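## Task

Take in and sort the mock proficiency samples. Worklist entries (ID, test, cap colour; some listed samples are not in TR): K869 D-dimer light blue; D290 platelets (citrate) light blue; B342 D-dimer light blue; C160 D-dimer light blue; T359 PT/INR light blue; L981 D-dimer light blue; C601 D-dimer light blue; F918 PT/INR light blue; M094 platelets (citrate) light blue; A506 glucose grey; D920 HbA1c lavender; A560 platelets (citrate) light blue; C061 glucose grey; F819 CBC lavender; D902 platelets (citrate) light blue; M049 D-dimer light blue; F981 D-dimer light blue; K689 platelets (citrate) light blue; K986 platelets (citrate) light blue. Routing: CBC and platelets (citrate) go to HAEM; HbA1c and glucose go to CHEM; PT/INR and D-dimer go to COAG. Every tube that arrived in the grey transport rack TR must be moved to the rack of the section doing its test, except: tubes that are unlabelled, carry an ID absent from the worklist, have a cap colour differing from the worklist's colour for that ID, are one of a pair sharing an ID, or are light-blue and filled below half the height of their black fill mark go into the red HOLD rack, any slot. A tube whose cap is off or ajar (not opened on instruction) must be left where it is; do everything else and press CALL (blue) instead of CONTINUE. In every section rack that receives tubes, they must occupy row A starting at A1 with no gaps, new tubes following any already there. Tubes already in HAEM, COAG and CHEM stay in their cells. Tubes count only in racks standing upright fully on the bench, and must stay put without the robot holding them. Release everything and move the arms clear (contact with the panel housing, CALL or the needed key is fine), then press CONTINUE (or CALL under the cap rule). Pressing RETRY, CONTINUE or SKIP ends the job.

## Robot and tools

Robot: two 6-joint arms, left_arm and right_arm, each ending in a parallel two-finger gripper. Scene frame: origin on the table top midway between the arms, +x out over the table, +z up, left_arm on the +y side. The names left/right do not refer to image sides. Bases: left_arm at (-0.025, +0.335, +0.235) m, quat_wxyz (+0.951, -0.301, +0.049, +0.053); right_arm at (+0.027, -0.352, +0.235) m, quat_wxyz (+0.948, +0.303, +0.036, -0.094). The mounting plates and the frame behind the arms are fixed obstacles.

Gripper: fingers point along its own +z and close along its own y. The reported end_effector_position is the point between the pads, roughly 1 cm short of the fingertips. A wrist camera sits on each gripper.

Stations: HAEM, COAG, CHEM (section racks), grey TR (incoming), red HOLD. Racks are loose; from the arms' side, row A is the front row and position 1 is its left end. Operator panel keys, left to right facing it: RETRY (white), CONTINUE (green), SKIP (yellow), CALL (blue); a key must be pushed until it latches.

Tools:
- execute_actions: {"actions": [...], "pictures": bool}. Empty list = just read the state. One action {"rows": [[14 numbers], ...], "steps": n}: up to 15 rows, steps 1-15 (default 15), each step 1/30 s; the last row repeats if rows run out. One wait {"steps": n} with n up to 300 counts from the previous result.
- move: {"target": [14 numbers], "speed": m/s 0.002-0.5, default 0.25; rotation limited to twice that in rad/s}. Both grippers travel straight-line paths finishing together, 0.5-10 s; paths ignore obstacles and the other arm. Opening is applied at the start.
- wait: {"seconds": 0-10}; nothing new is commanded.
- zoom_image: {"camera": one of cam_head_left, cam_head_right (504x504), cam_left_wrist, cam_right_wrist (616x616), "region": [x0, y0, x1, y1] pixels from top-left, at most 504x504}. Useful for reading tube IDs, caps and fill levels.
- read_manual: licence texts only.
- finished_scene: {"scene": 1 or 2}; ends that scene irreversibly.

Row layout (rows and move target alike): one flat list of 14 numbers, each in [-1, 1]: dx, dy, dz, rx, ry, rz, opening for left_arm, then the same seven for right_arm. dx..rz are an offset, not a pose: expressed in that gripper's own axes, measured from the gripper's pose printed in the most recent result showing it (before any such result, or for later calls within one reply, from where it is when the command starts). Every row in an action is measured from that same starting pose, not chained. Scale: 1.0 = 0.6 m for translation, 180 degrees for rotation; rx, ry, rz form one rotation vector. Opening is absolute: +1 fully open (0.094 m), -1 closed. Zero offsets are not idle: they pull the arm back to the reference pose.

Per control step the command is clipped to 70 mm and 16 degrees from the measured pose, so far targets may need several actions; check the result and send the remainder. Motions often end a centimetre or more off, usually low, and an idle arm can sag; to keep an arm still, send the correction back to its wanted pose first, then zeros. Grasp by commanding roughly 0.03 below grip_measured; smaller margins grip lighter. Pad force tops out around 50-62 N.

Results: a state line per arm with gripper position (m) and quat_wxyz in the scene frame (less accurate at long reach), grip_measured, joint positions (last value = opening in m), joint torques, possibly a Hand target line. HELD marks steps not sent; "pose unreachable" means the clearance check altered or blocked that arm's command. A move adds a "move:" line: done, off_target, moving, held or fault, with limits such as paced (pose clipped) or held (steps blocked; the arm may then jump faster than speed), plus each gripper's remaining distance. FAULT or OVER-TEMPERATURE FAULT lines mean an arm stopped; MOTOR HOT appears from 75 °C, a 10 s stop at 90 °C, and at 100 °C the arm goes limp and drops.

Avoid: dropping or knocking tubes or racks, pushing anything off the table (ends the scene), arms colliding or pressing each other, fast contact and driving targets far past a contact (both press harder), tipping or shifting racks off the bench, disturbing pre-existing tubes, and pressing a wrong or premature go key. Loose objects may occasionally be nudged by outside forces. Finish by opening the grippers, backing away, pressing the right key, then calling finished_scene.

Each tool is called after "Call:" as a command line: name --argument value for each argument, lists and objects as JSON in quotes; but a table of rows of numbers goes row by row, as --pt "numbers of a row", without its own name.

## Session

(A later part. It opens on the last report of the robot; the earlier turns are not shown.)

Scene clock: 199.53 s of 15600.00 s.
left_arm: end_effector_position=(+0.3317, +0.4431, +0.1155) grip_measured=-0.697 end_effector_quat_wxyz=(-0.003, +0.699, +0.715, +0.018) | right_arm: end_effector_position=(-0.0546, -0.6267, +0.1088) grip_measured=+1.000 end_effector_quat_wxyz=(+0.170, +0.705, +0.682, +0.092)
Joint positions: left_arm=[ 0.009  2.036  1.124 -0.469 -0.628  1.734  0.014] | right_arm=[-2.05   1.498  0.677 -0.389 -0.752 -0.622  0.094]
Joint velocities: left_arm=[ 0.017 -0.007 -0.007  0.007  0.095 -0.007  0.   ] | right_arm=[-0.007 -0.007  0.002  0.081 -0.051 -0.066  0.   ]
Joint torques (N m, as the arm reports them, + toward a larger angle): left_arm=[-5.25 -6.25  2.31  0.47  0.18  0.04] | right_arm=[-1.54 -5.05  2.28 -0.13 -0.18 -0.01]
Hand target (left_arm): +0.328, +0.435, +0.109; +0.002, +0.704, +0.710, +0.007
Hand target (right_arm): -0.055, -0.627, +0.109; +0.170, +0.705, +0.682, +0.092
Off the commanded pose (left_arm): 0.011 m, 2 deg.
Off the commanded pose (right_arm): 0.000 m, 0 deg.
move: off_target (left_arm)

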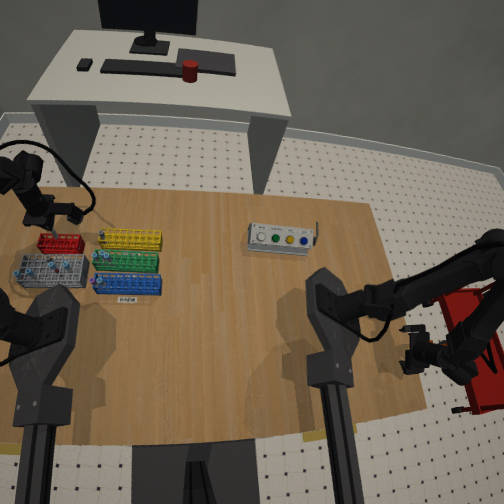

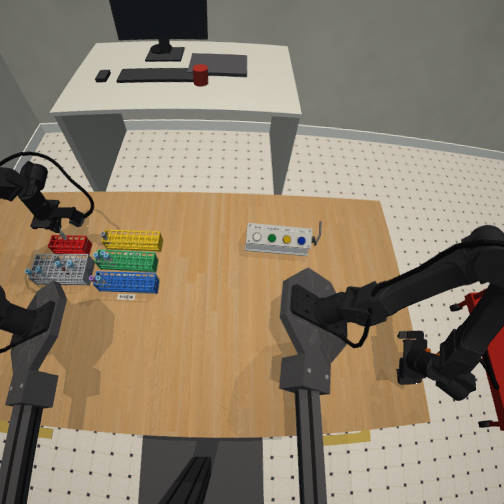

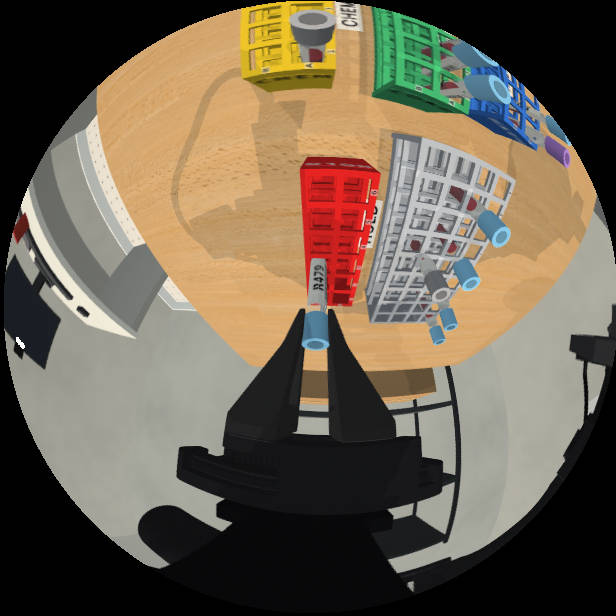

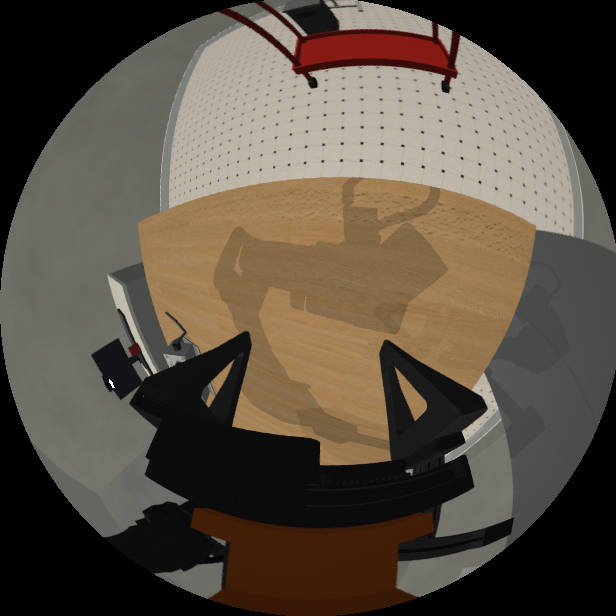

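Call:
move --target '[-0.017,-0.013,0.062,0.006,-0.009,0,-0.71,0,0,0,0,0,0,1]' --speed 0.06

Call:
move --target '[0,0,-0.08,0,0,0,-0.42,0,0,0,0,0,0,1]' --speed 0.12

Call:
move --target '[-0.04,-0.185,-0.01,0,0,0,-0.42,0,0,0,0,0,0,1]'

Scene clock: 204.03 s of 15600.00 s.
left_arm: end_effector_position=(+0.3300, +0.4433, +0.0847) grip_measured=-0.697 end_effector_quat_wxyz=(-0.005, +0.692, +0.721, +0.015) | right_arm: end_effector_position=(-0.0546, -0.6267, +0.1088) grip_measured=+1.000 end_effector_quat_wxyz=(+0.170, +0.705, +0.682, +0.092)
Joint positions: left_arm=[ 0.06   2.106  1.109 -0.357 -0.617  1.773  0.014] | right_arm=[-2.05   1.498  0.677 -0.389 -0.752 -0.622  0.094]
Joint velocities: left_arm=[-0.017  0.002  0.007  0.037 -0.051 -0.022  0.001] | right_arm=[ 0.002 -0.007 -0.007  0.051  0.066 -0.022  0.   ]
Joint torques (N m, as the arm reports them, + toward a larger angle): left_arm=[-5.41 -6.65  1.64  0.41  0.15  0.06] | right_arm=[-1.53 -5.04  2.26 -0.1  -0.18  0.01]
Hand target (left_arm): +0.324, +0.434, +0.078; -0.000, +0.699, +0.715, +0.001
Hand target (right_arm): -0.055, -0.627, +0.109; +0.170, +0.705, +0.682, +0.092
Off the commanded pose (left_arm): 0.013 m, 2 deg.
Off the commanded pose (right_arm): 0.000 m, 0 deg.
After step 90, 0.40 s passed at rest.
move: off_target (left_arm)

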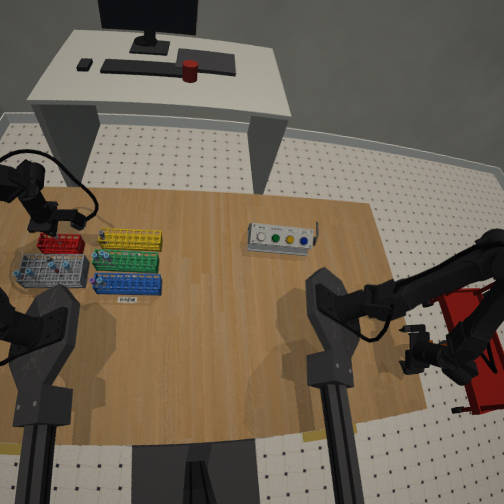

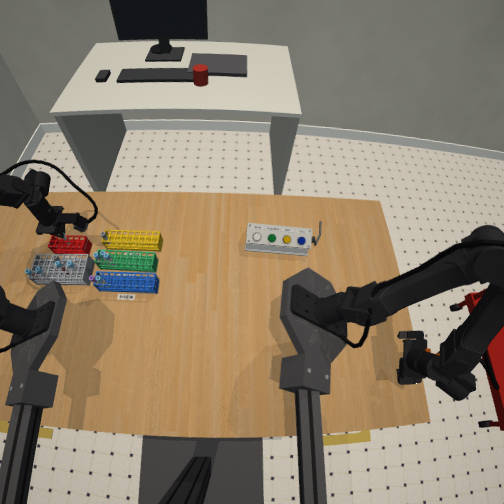

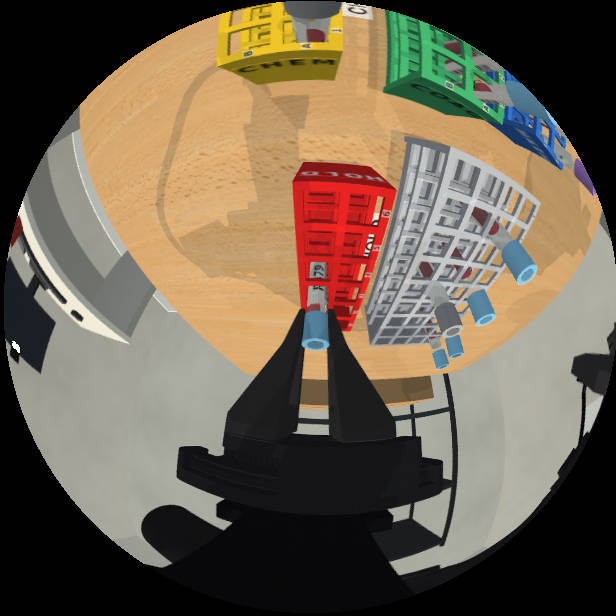

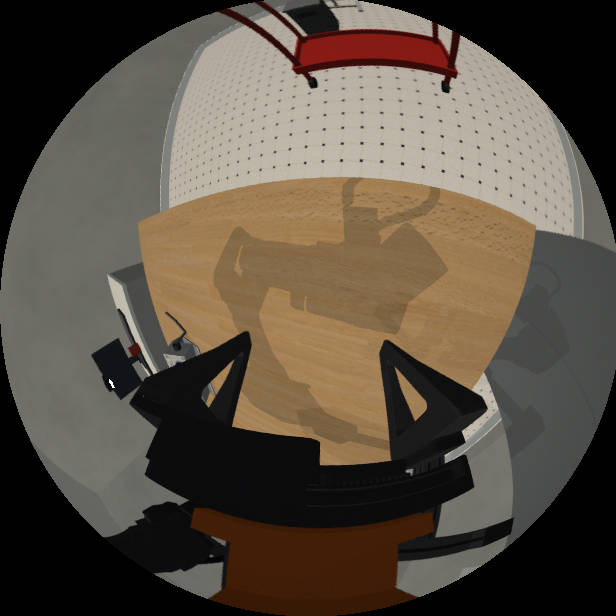

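Scene clock: 205.07 s of 15600.00 s.
left_arm: end_effector_position=(+0.3226, +0.4411, +0.1217) grip_measured=-0.422 end_effector_quat_wxyz=(-0.011, +0.692, +0.721, +0.008) | right_arm: end_effector_position=(-0.0546, -0.6267, +0.1088) grip_measured=+1.000 end_effector_quat_wxyz=(+0.170, +0.705, +0.682, +0.092)
Joint positions: left_arm=[-0.002  2.017  1.117 -0.521 -0.631  1.684  0.027] | right_arm=[-2.05   1.498  0.677 -0.389 -0.752 -0.622  0.094]
Joint velocities: left_arm=[-0.012 -0.007 -0.017  0.037 -0.037  0.007  0.   ] | right_arm=[-0.007 -0.007 -0.002  0.022 -0.022  0.007  0.   ]
Joint torques (N m, as the arm reports them, + toward a larger angle): left_arm=[-6.84 -8.63  4.48 -0.03 -0.03  0.01] | right_arm=[-1.5  -5.18  2.24 -0.17 -0.18 -0.02]
Hand target (left_arm): +0.330, +0.442, +0.133; -0.004, +0.692, +0.721, +0.015
Hand target (right_arm): -0.055, -0.627, +0.109; +0.170, +0.705, +0.682, +0.092
Off the commanded pose (left_arm): 0.013 m, 1 deg.
Off the commanded pose (right_arm): 0.000 m, 0 deg.
move: off_target (left_arm)

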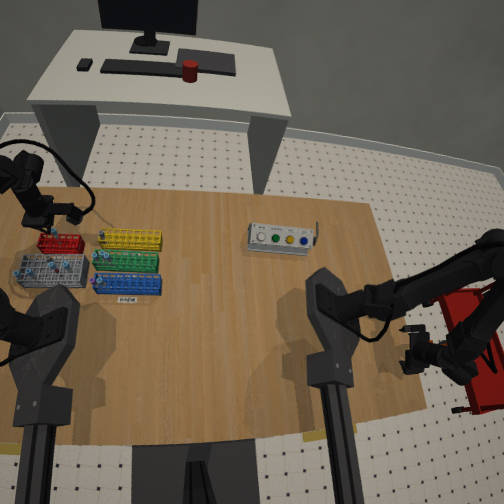

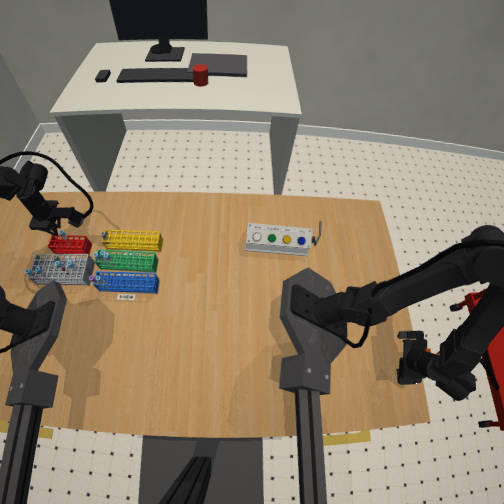

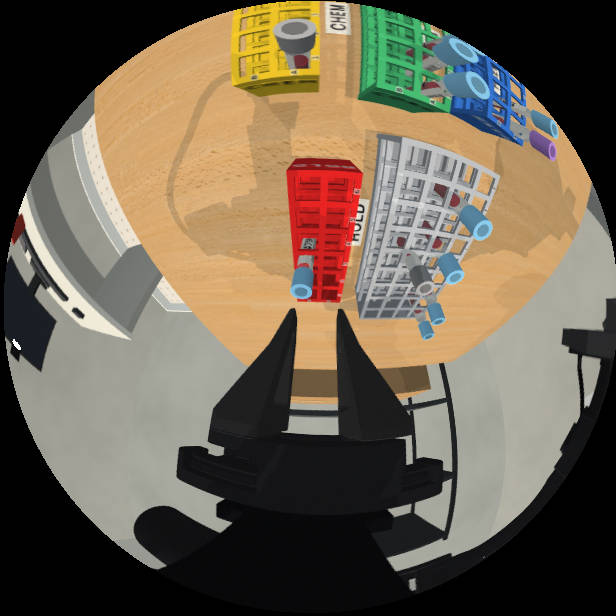

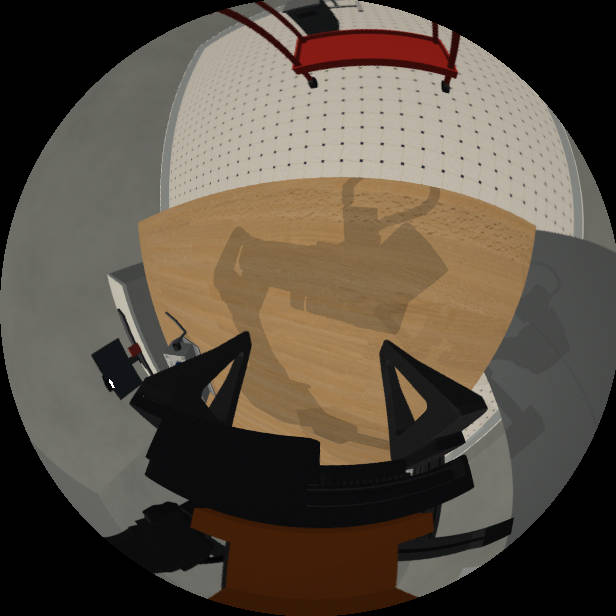

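Scene clock: 206.20 s of 15600.00 s.
left_arm: end_effector_position=(+0.2087, +0.4165, +0.1241) grip_measured=-0.422 end_effector_quat_wxyz=(-0.021, +0.693, +0.720, -0.003) | right_arm: end_effector_position=(-0.0546, -0.6267, +0.1088) grip_measured=+1.000 end_effector_quat_wxyz=(+0.170, +0.705, +0.682, +0.092)
Joint positions: left_arm=[-0.033  1.751  0.63  -0.359 -0.636  1.628  0.027] | right_arm=[-2.05   1.498  0.677 -0.389 -0.752 -0.622  0.094]
Joint velocities: left_arm=[ 0.002 -0.002  0.007  0.037  0.037  0.007 -0.   ] | right_arm=[ 0.002  0.002 -0.007 -0.007 -0.11   0.037  0.   ]
Joint torques (N m, as the arm reports them, + toward a larger angle): left_arm=[-5.04 -6.44  1.52  0.29 -0.04 -0.06] | right_arm=[-1.63 -5.03  2.35 -0.16 -0.19 -0.03]
Hand target (left_arm): +0.212, +0.415, +0.129; -0.011, +0.692, +0.721, +0.008
Hand target (right_arm): -0.055, -0.627, +0.109; +0.170, +0.705, +0.682, +0.092
Off the commanded pose (left_arm): 0.007 m, 2 deg.
Off the commanded pose (right_arm): 0.000 m, 0 deg.
move: done

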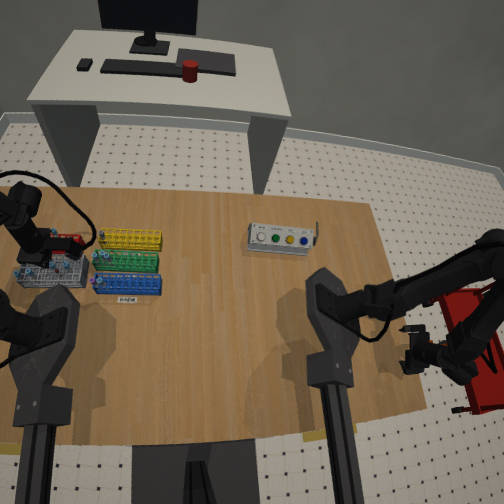

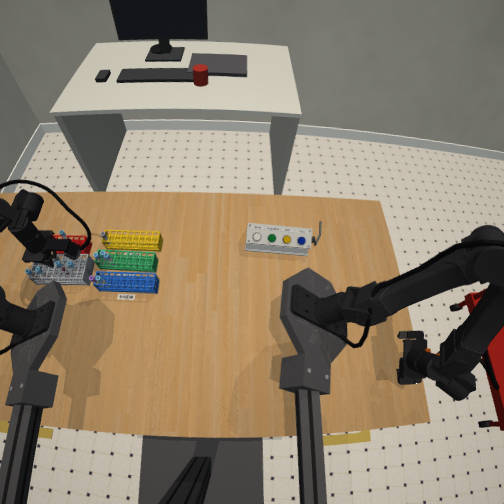

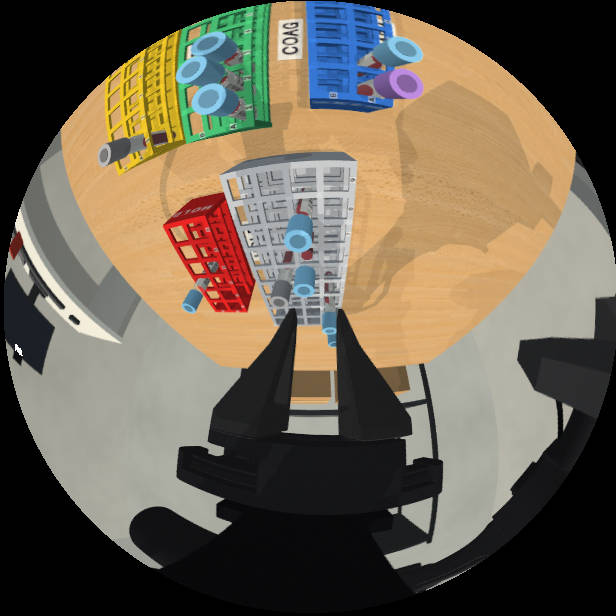

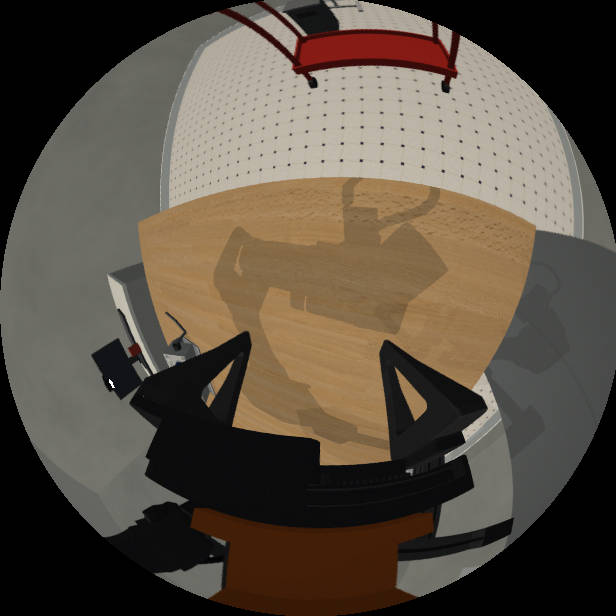

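Call:
move --target '[-0.008,0.008,0.04,-0.011,-0.008,0.012,-0.4,0,0,0,0,0,0,1]' --speed 0.06

Call:
move --target '[-0.008,-0.008,0.054,0,-0.006,0,-0.4,0,0,0,0,0,0,1]' --speed 0.05

Scene clock: 210.40 s of 15600.00 s.
left_arm: end_effector_position=(+0.2199, +0.4197, +0.1056) grip_measured=-0.402 end_effector_quat_wxyz=(-0.003, +0.701, +0.713, +0.015) | right_arm: end_effector_position=(-0.0546, -0.6267, +0.1088) grip_measured=+1.000 end_effector_quat_wxyz=(+0.170, +0.705, +0.682, +0.092)
Joint positions: left_arm=[ 0.021  1.799  0.603 -0.182 -0.621  1.753  0.028] | right_arm=[-2.05   1.498  0.677 -0.389 -0.752 -0.622  0.094]
Joint velocities: left_arm=[0.002 0.002 0.002 0.037 0.037 0.051 0.001] | right_arm=[-0.007  0.012  0.012 -0.051 -0.066 -0.022  0.   ]
Joint torques (N m, as the arm reports them, + toward a larger angle): left_arm=[-3.05 -3.78  0.91  0.36  0.13  0.05] | right_arm=[-1.52 -4.99  2.37 -0.12 -0.19  0.  ]
Hand target (left_arm): +0.212, +0.413, +0.100; -0.000, +0.707, +0.707, +0.000
Hand target (right_arm): -0.055, -0.627, +0.109; +0.170, +0.705, +0.682, +0.092
Off the commanded pose (left_arm): 0.012 m, 2 deg.
Off the commanded pose (right_arm): 0.000 m, 0 deg.
After step 90, 0.20 s passed at rest.
move: off_target (left_arm)

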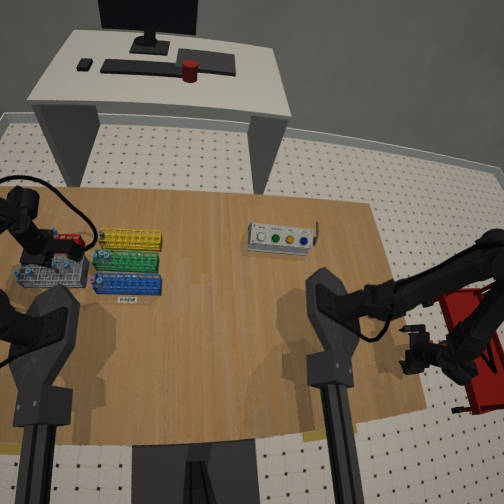

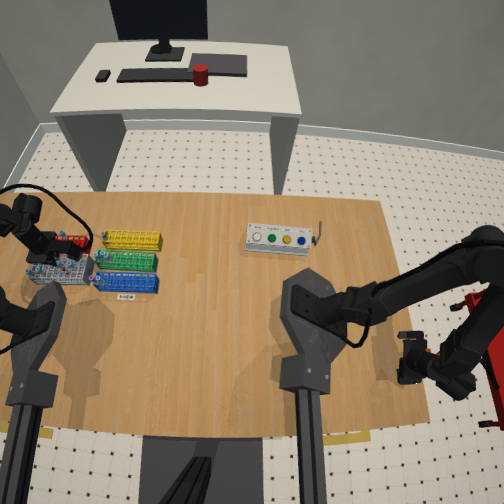

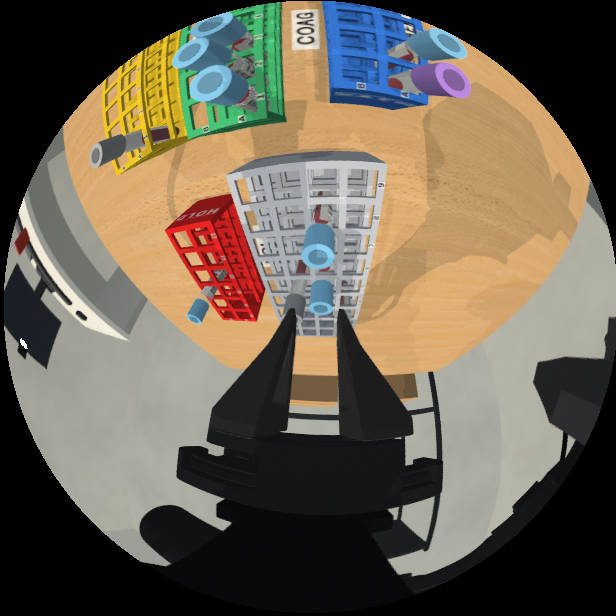

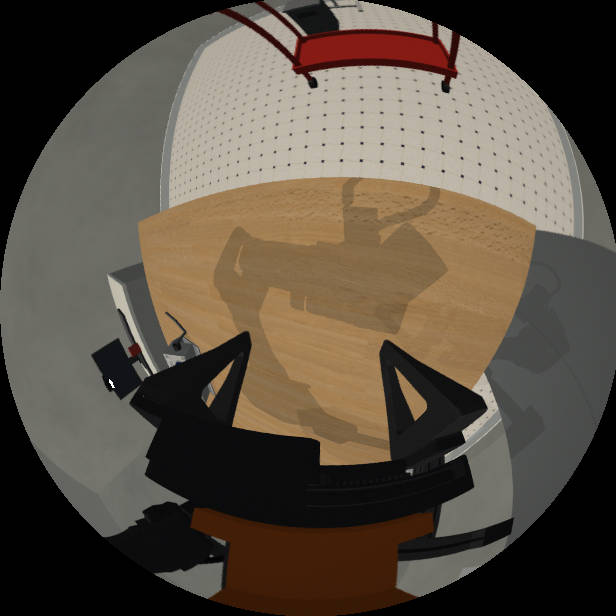

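Scene clock: 211.30 s of 15600.00 s.
left_arm: end_effector_position=(+0.2258, +0.4230, +0.0974) grip_measured=-0.402 end_effector_quat_wxyz=(+0.002, +0.707, +0.706, +0.030) | right_arm: end_effector_position=(-0.0546, -0.6267, +0.1088) grip_measured=+1.000 end_effector_quat_wxyz=(+0.170, +0.705, +0.682, +0.092)
Joint positions: left_arm=[ 0.042  1.825  0.59  -0.089 -0.625  1.818  0.028] | right_arm=[-2.05   1.498  0.677 -0.389 -0.752 -0.622  0.094]
Joint velocities: left_arm=[-0.012  0.002 -0.017  0.022 -0.037 -0.037  0.001] | right_arm=[-0.017 -0.022  0.017  0.007 -0.022  0.051  0.   ]
Joint torques (N m, as the arm reports them, + toward a larger angle): left_arm=[-0.09 -0.06  0.32  1.2   0.28  0.05] | right_arm=[-1.58 -5.01  2.29 -0.13 -0.18  0.  ]
Hand target (left_arm): +0.214, +0.416, +0.077; +0.003, +0.701, +0.713, +0.008
Hand target (right_arm): -0.055, -0.627, +0.109; +0.170, +0.705, +0.682, +0.092
Off the commanded pose (left_arm): 0.027 m, 3 deg.
Off the commanded pose (right_arm): 0.000 m, 0 deg.
move: off_target (left_arm)

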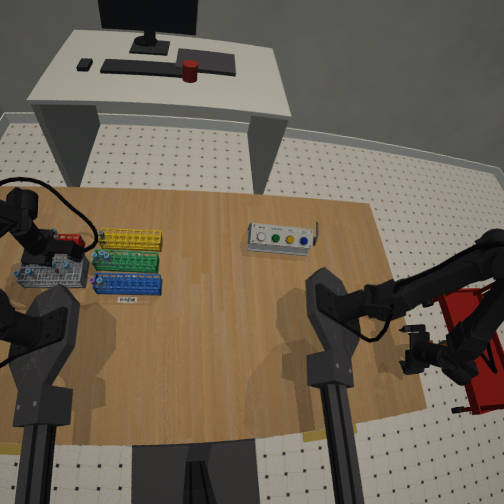

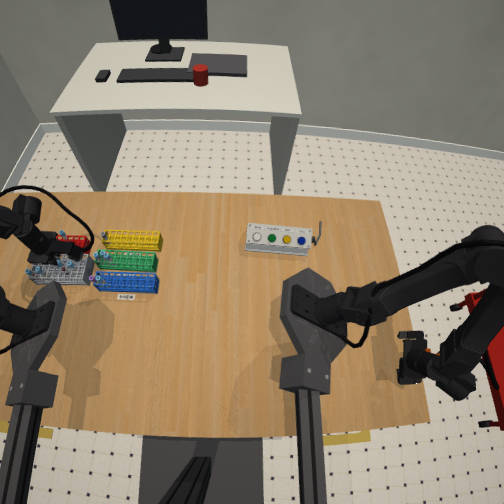

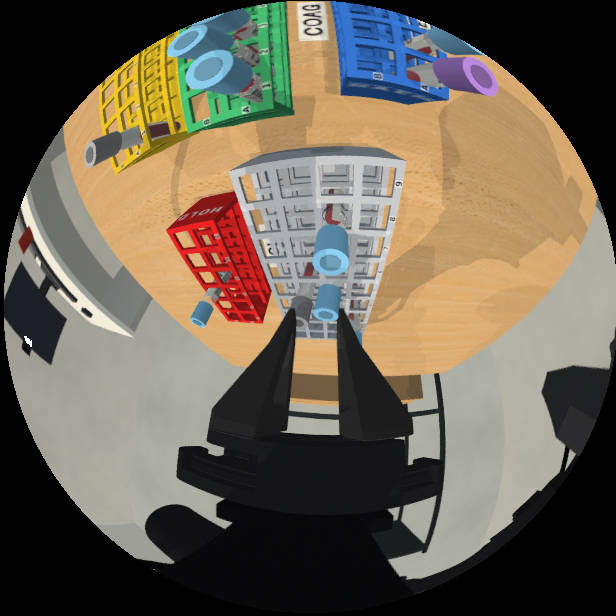

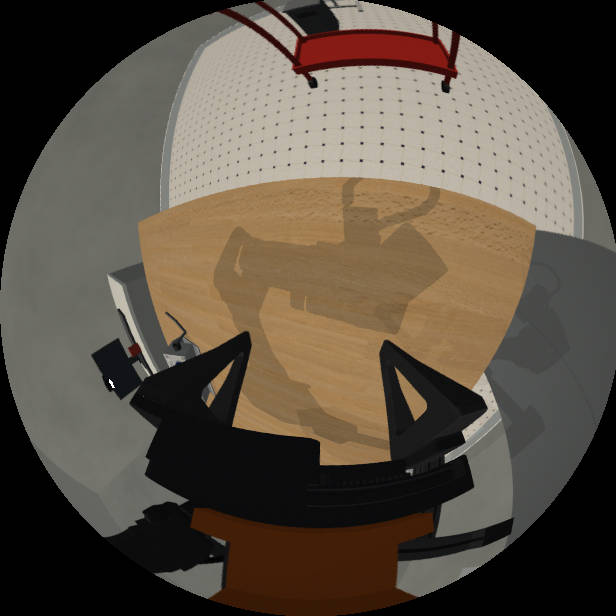

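A finger landed on a cap; backing off and realigning.

Call:
move --target '[-0.02,-0.014,-0.025,0.014,-0.013,0,-0.4,0,0,0,0,0,0,1]' --speed 0.05

Scene clock: 214.90 s of 15600.00 s.
left_arm: end_effector_position=(+0.2052, +0.4123, +0.1024) grip_measured=-0.402 end_effector_quat_wxyz=(-0.017, +0.709, +0.705, -0.003) | right_arm: end_effector_position=(-0.0546, -0.6267, +0.1088) grip_measured=+1.000 end_effector_quat_wxyz=(+0.170, +0.705, +0.682, +0.092)
Joint positions: left_arm=[ 0.01   1.819  0.589 -0.214 -0.626  1.729  0.028] | right_arm=[-2.05   1.498  0.677 -0.389 -0.752 -0.622  0.094]
Joint velocities: left_arm=[-0.002 -0.007 -0.002 -0.066 -0.037 -0.037 -0.001] | right_arm=[-0.012  0.017  0.012  0.037  0.051 -0.007  0.   ]
Joint torques (N m, as the arm reports them, + toward a larger angle): left_arm=[-5.06 -6.96  3.36 -0.05  0.14 -0.08] | right_arm=[-1.53 -5.04  2.35 -0.14 -0.17  0.  ]
Hand target (left_arm): +0.217, +0.411, +0.111; +0.001, +0.708, +0.706, +0.001
Hand target (right_arm): -0.055, -0.627, +0.109; +0.170, +0.705, +0.682, +0.092
Off the commanded pose (left_arm): 0.015 m, 2 deg.
Off the commanded pose (right_arm): 0.000 m, 0 deg.
move: off_target (left_arm)

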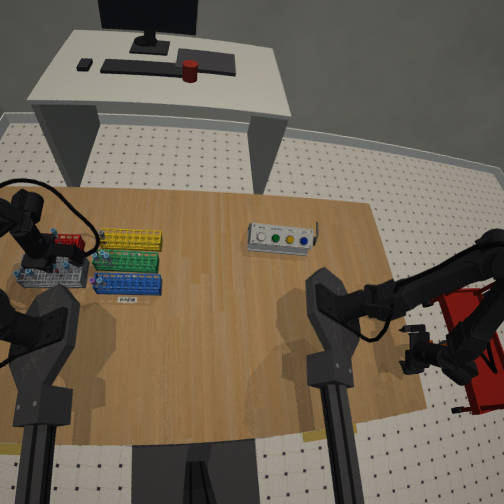

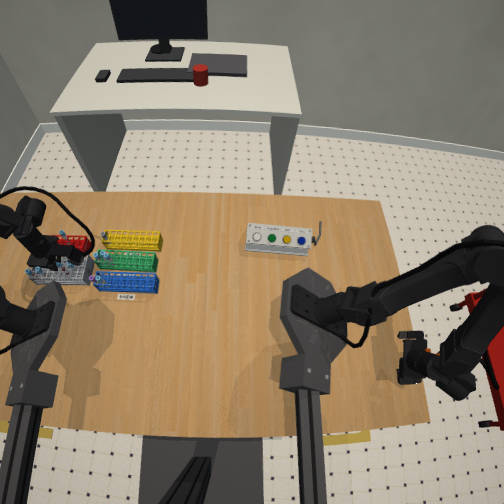

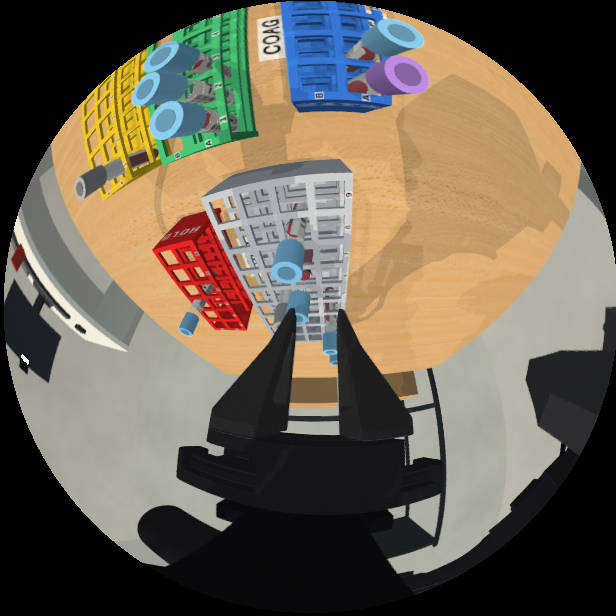

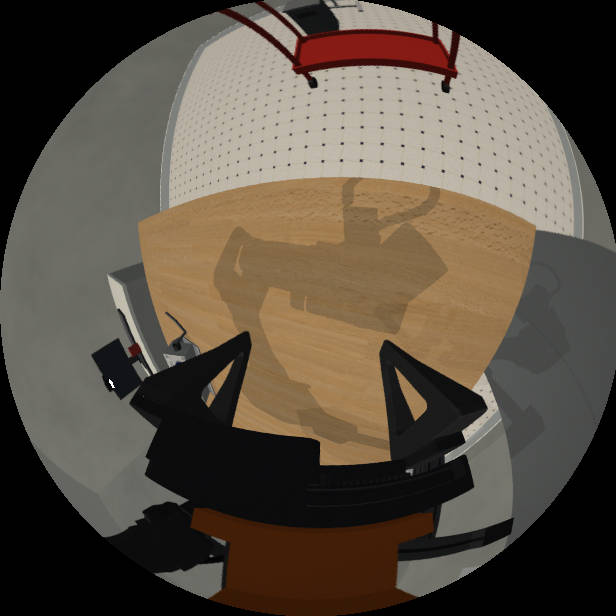

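Call:
move --target '[-0.005,0.014,0,-0.012,-0.006,0.05,-0.4,0,0,0,0,0,0,1]' --speed 0.1

Scene clock: 218.30 s of 15600.00 s.
left_arm: end_effector_position=(+0.2121, +0.4123, +0.1023) grip_measured=-0.402 end_effector_quat_wxyz=(-0.008, +0.762, +0.648, +0.005) | right_arm: end_effector_position=(-0.0546, -0.6267, +0.1088) grip_measured=+1.000 end_effector_quat_wxyz=(+0.170, +0.705, +0.682, +0.092)
Joint positions: left_arm=[ 0.01   1.819  0.589 -0.182 -0.62   1.902  0.028] | right_arm=[-2.05   1.498  0.677 -0.389 -0.752 -0.622  0.094]
Joint velocities: left_arm=[-0.012  0.007 -0.017 -0.037 -0.051  0.022  0.   ] | right_arm=[ 0.007 -0.012  0.002 -0.037 -0.037  0.037  0.   ]
Joint torques (N m, as the arm reports them, + toward a larger angle): left_arm=[-3.6  -5.28  1.81  0.33  0.13  0.06] | right_arm=[-1.59 -5.07  2.19 -0.14 -0.18 -0.01]
Hand target (left_arm): +0.214, +0.409, +0.102; +0.003, +0.763, +0.647, +0.002
Hand target (right_arm): -0.055, -0.627, +0.109; +0.170, +0.705, +0.682, +0.092
Off the commanded pose (left_arm): 0.003 m, 1 deg.
Off the commanded pose (right_arm): 0.000 m, 0 deg.
move: done

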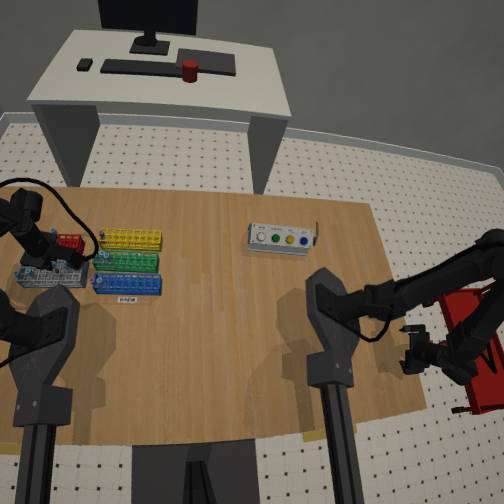

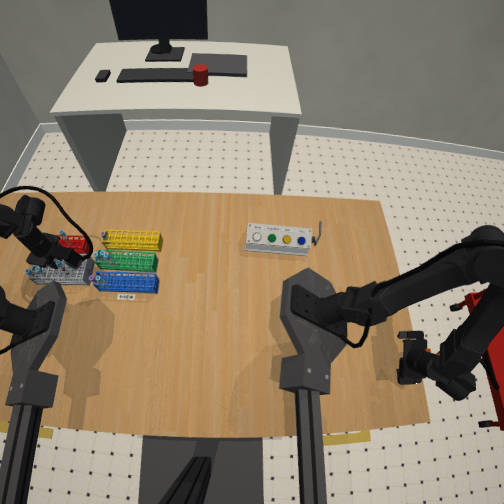

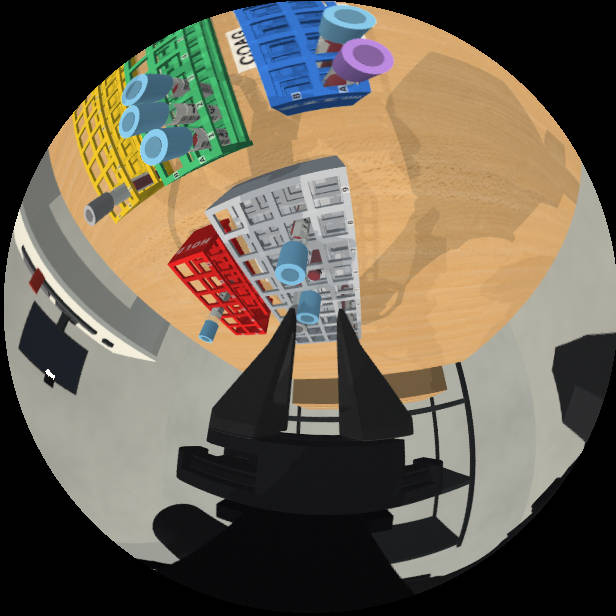

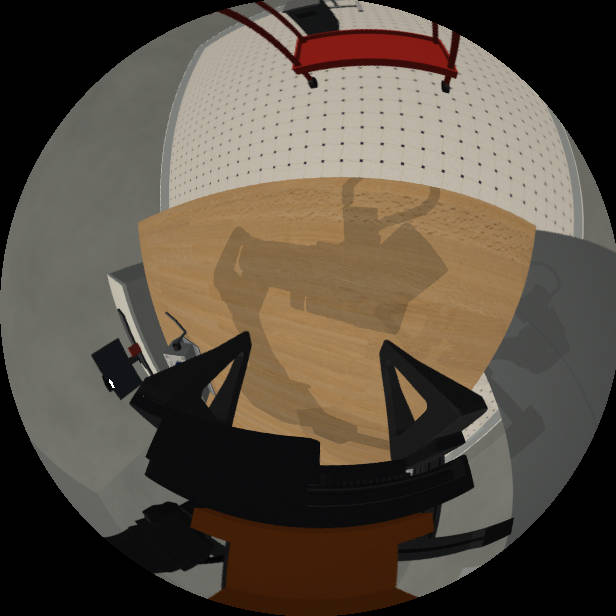

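Call:
move --target '[-0.008,-0.003,0.048,0,-0.006,0,-0.4,0,0,0,0,0,0,1]' --speed 0.05

Scene clock: 222.57 s of 15600.00 s.
left_arm: end_effector_position=(+0.2193, +0.4167, +0.0792) grip_measured=-0.402 end_effector_quat_wxyz=(-0.005, +0.755, +0.655, +0.014) | right_arm: end_effector_position=(-0.0546, -0.6267, +0.1088) grip_measured=+1.000 end_effector_quat_wxyz=(+0.170, +0.705, +0.682, +0.092)
Joint positions: left_arm=[ 0.072  1.906  0.589 -0.029 -0.612  1.97   0.028] | right_arm=[-2.05   1.498  0.677 -0.389 -0.752 -0.622  0.094]
Joint velocities: left_arm=[-0.002 -0.002 -0.012 -0.007 -0.022 -0.037 -0.   ] | right_arm=[-0.012  0.002  0.007 -0.007 -0.051  0.007  0.   ]
Joint torques (N m, as the arm reports them, + toward a larger angle): left_arm=[-3.47 -4.07  0.18  0.36  0.17  0.02] | right_arm=[-1.48 -5.05  2.27 -0.11 -0.15 -0.01]
Hand target (left_arm): +0.209, +0.409, +0.074; -0.002, +0.762, +0.648, -0.003
Hand target (right_arm): -0.055, -0.627, +0.109; +0.170, +0.705, +0.682, +0.092
Off the commanded pose (left_arm): 0.014 m, 2 deg.
Off the commanded pose (right_arm): 0.000 m, 0 deg.
After step 90, 0.20 s passed at rest.
move: off_target (left_arm)

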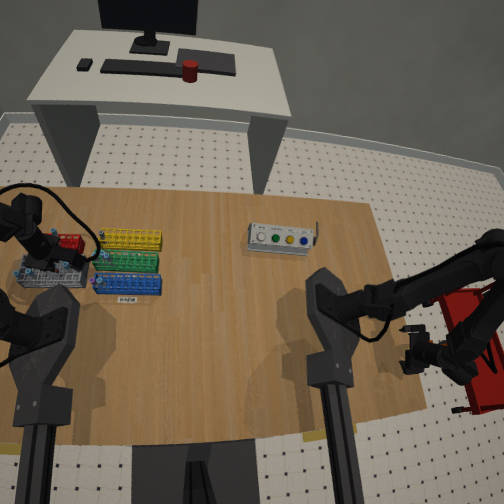

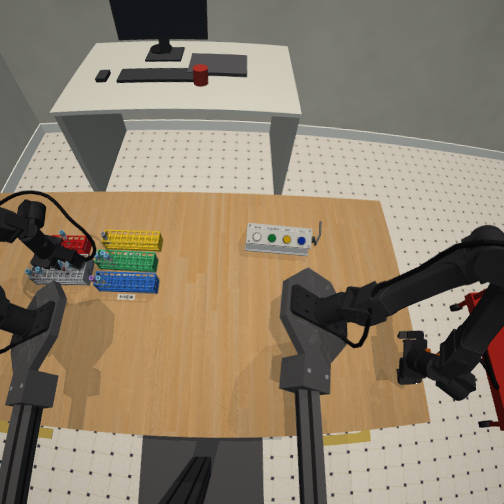

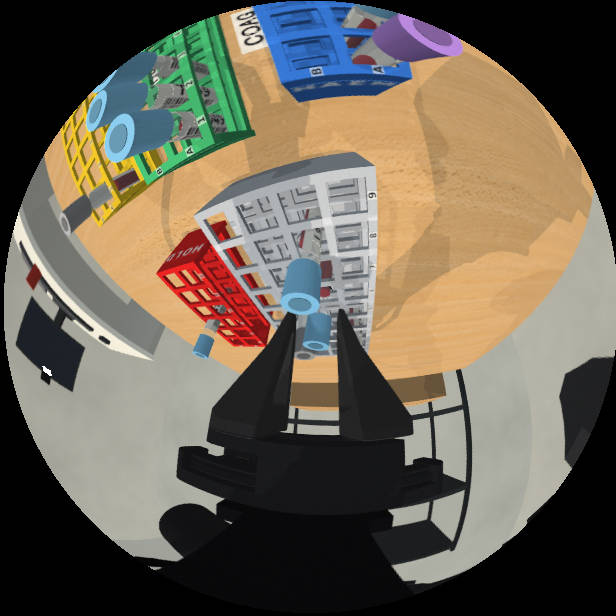

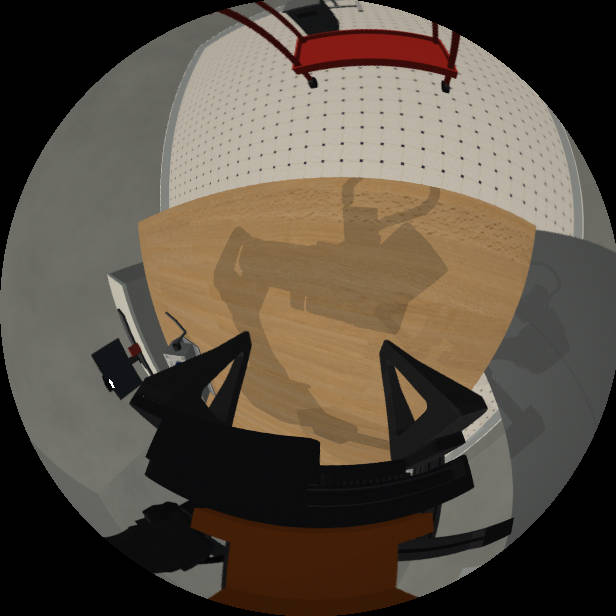

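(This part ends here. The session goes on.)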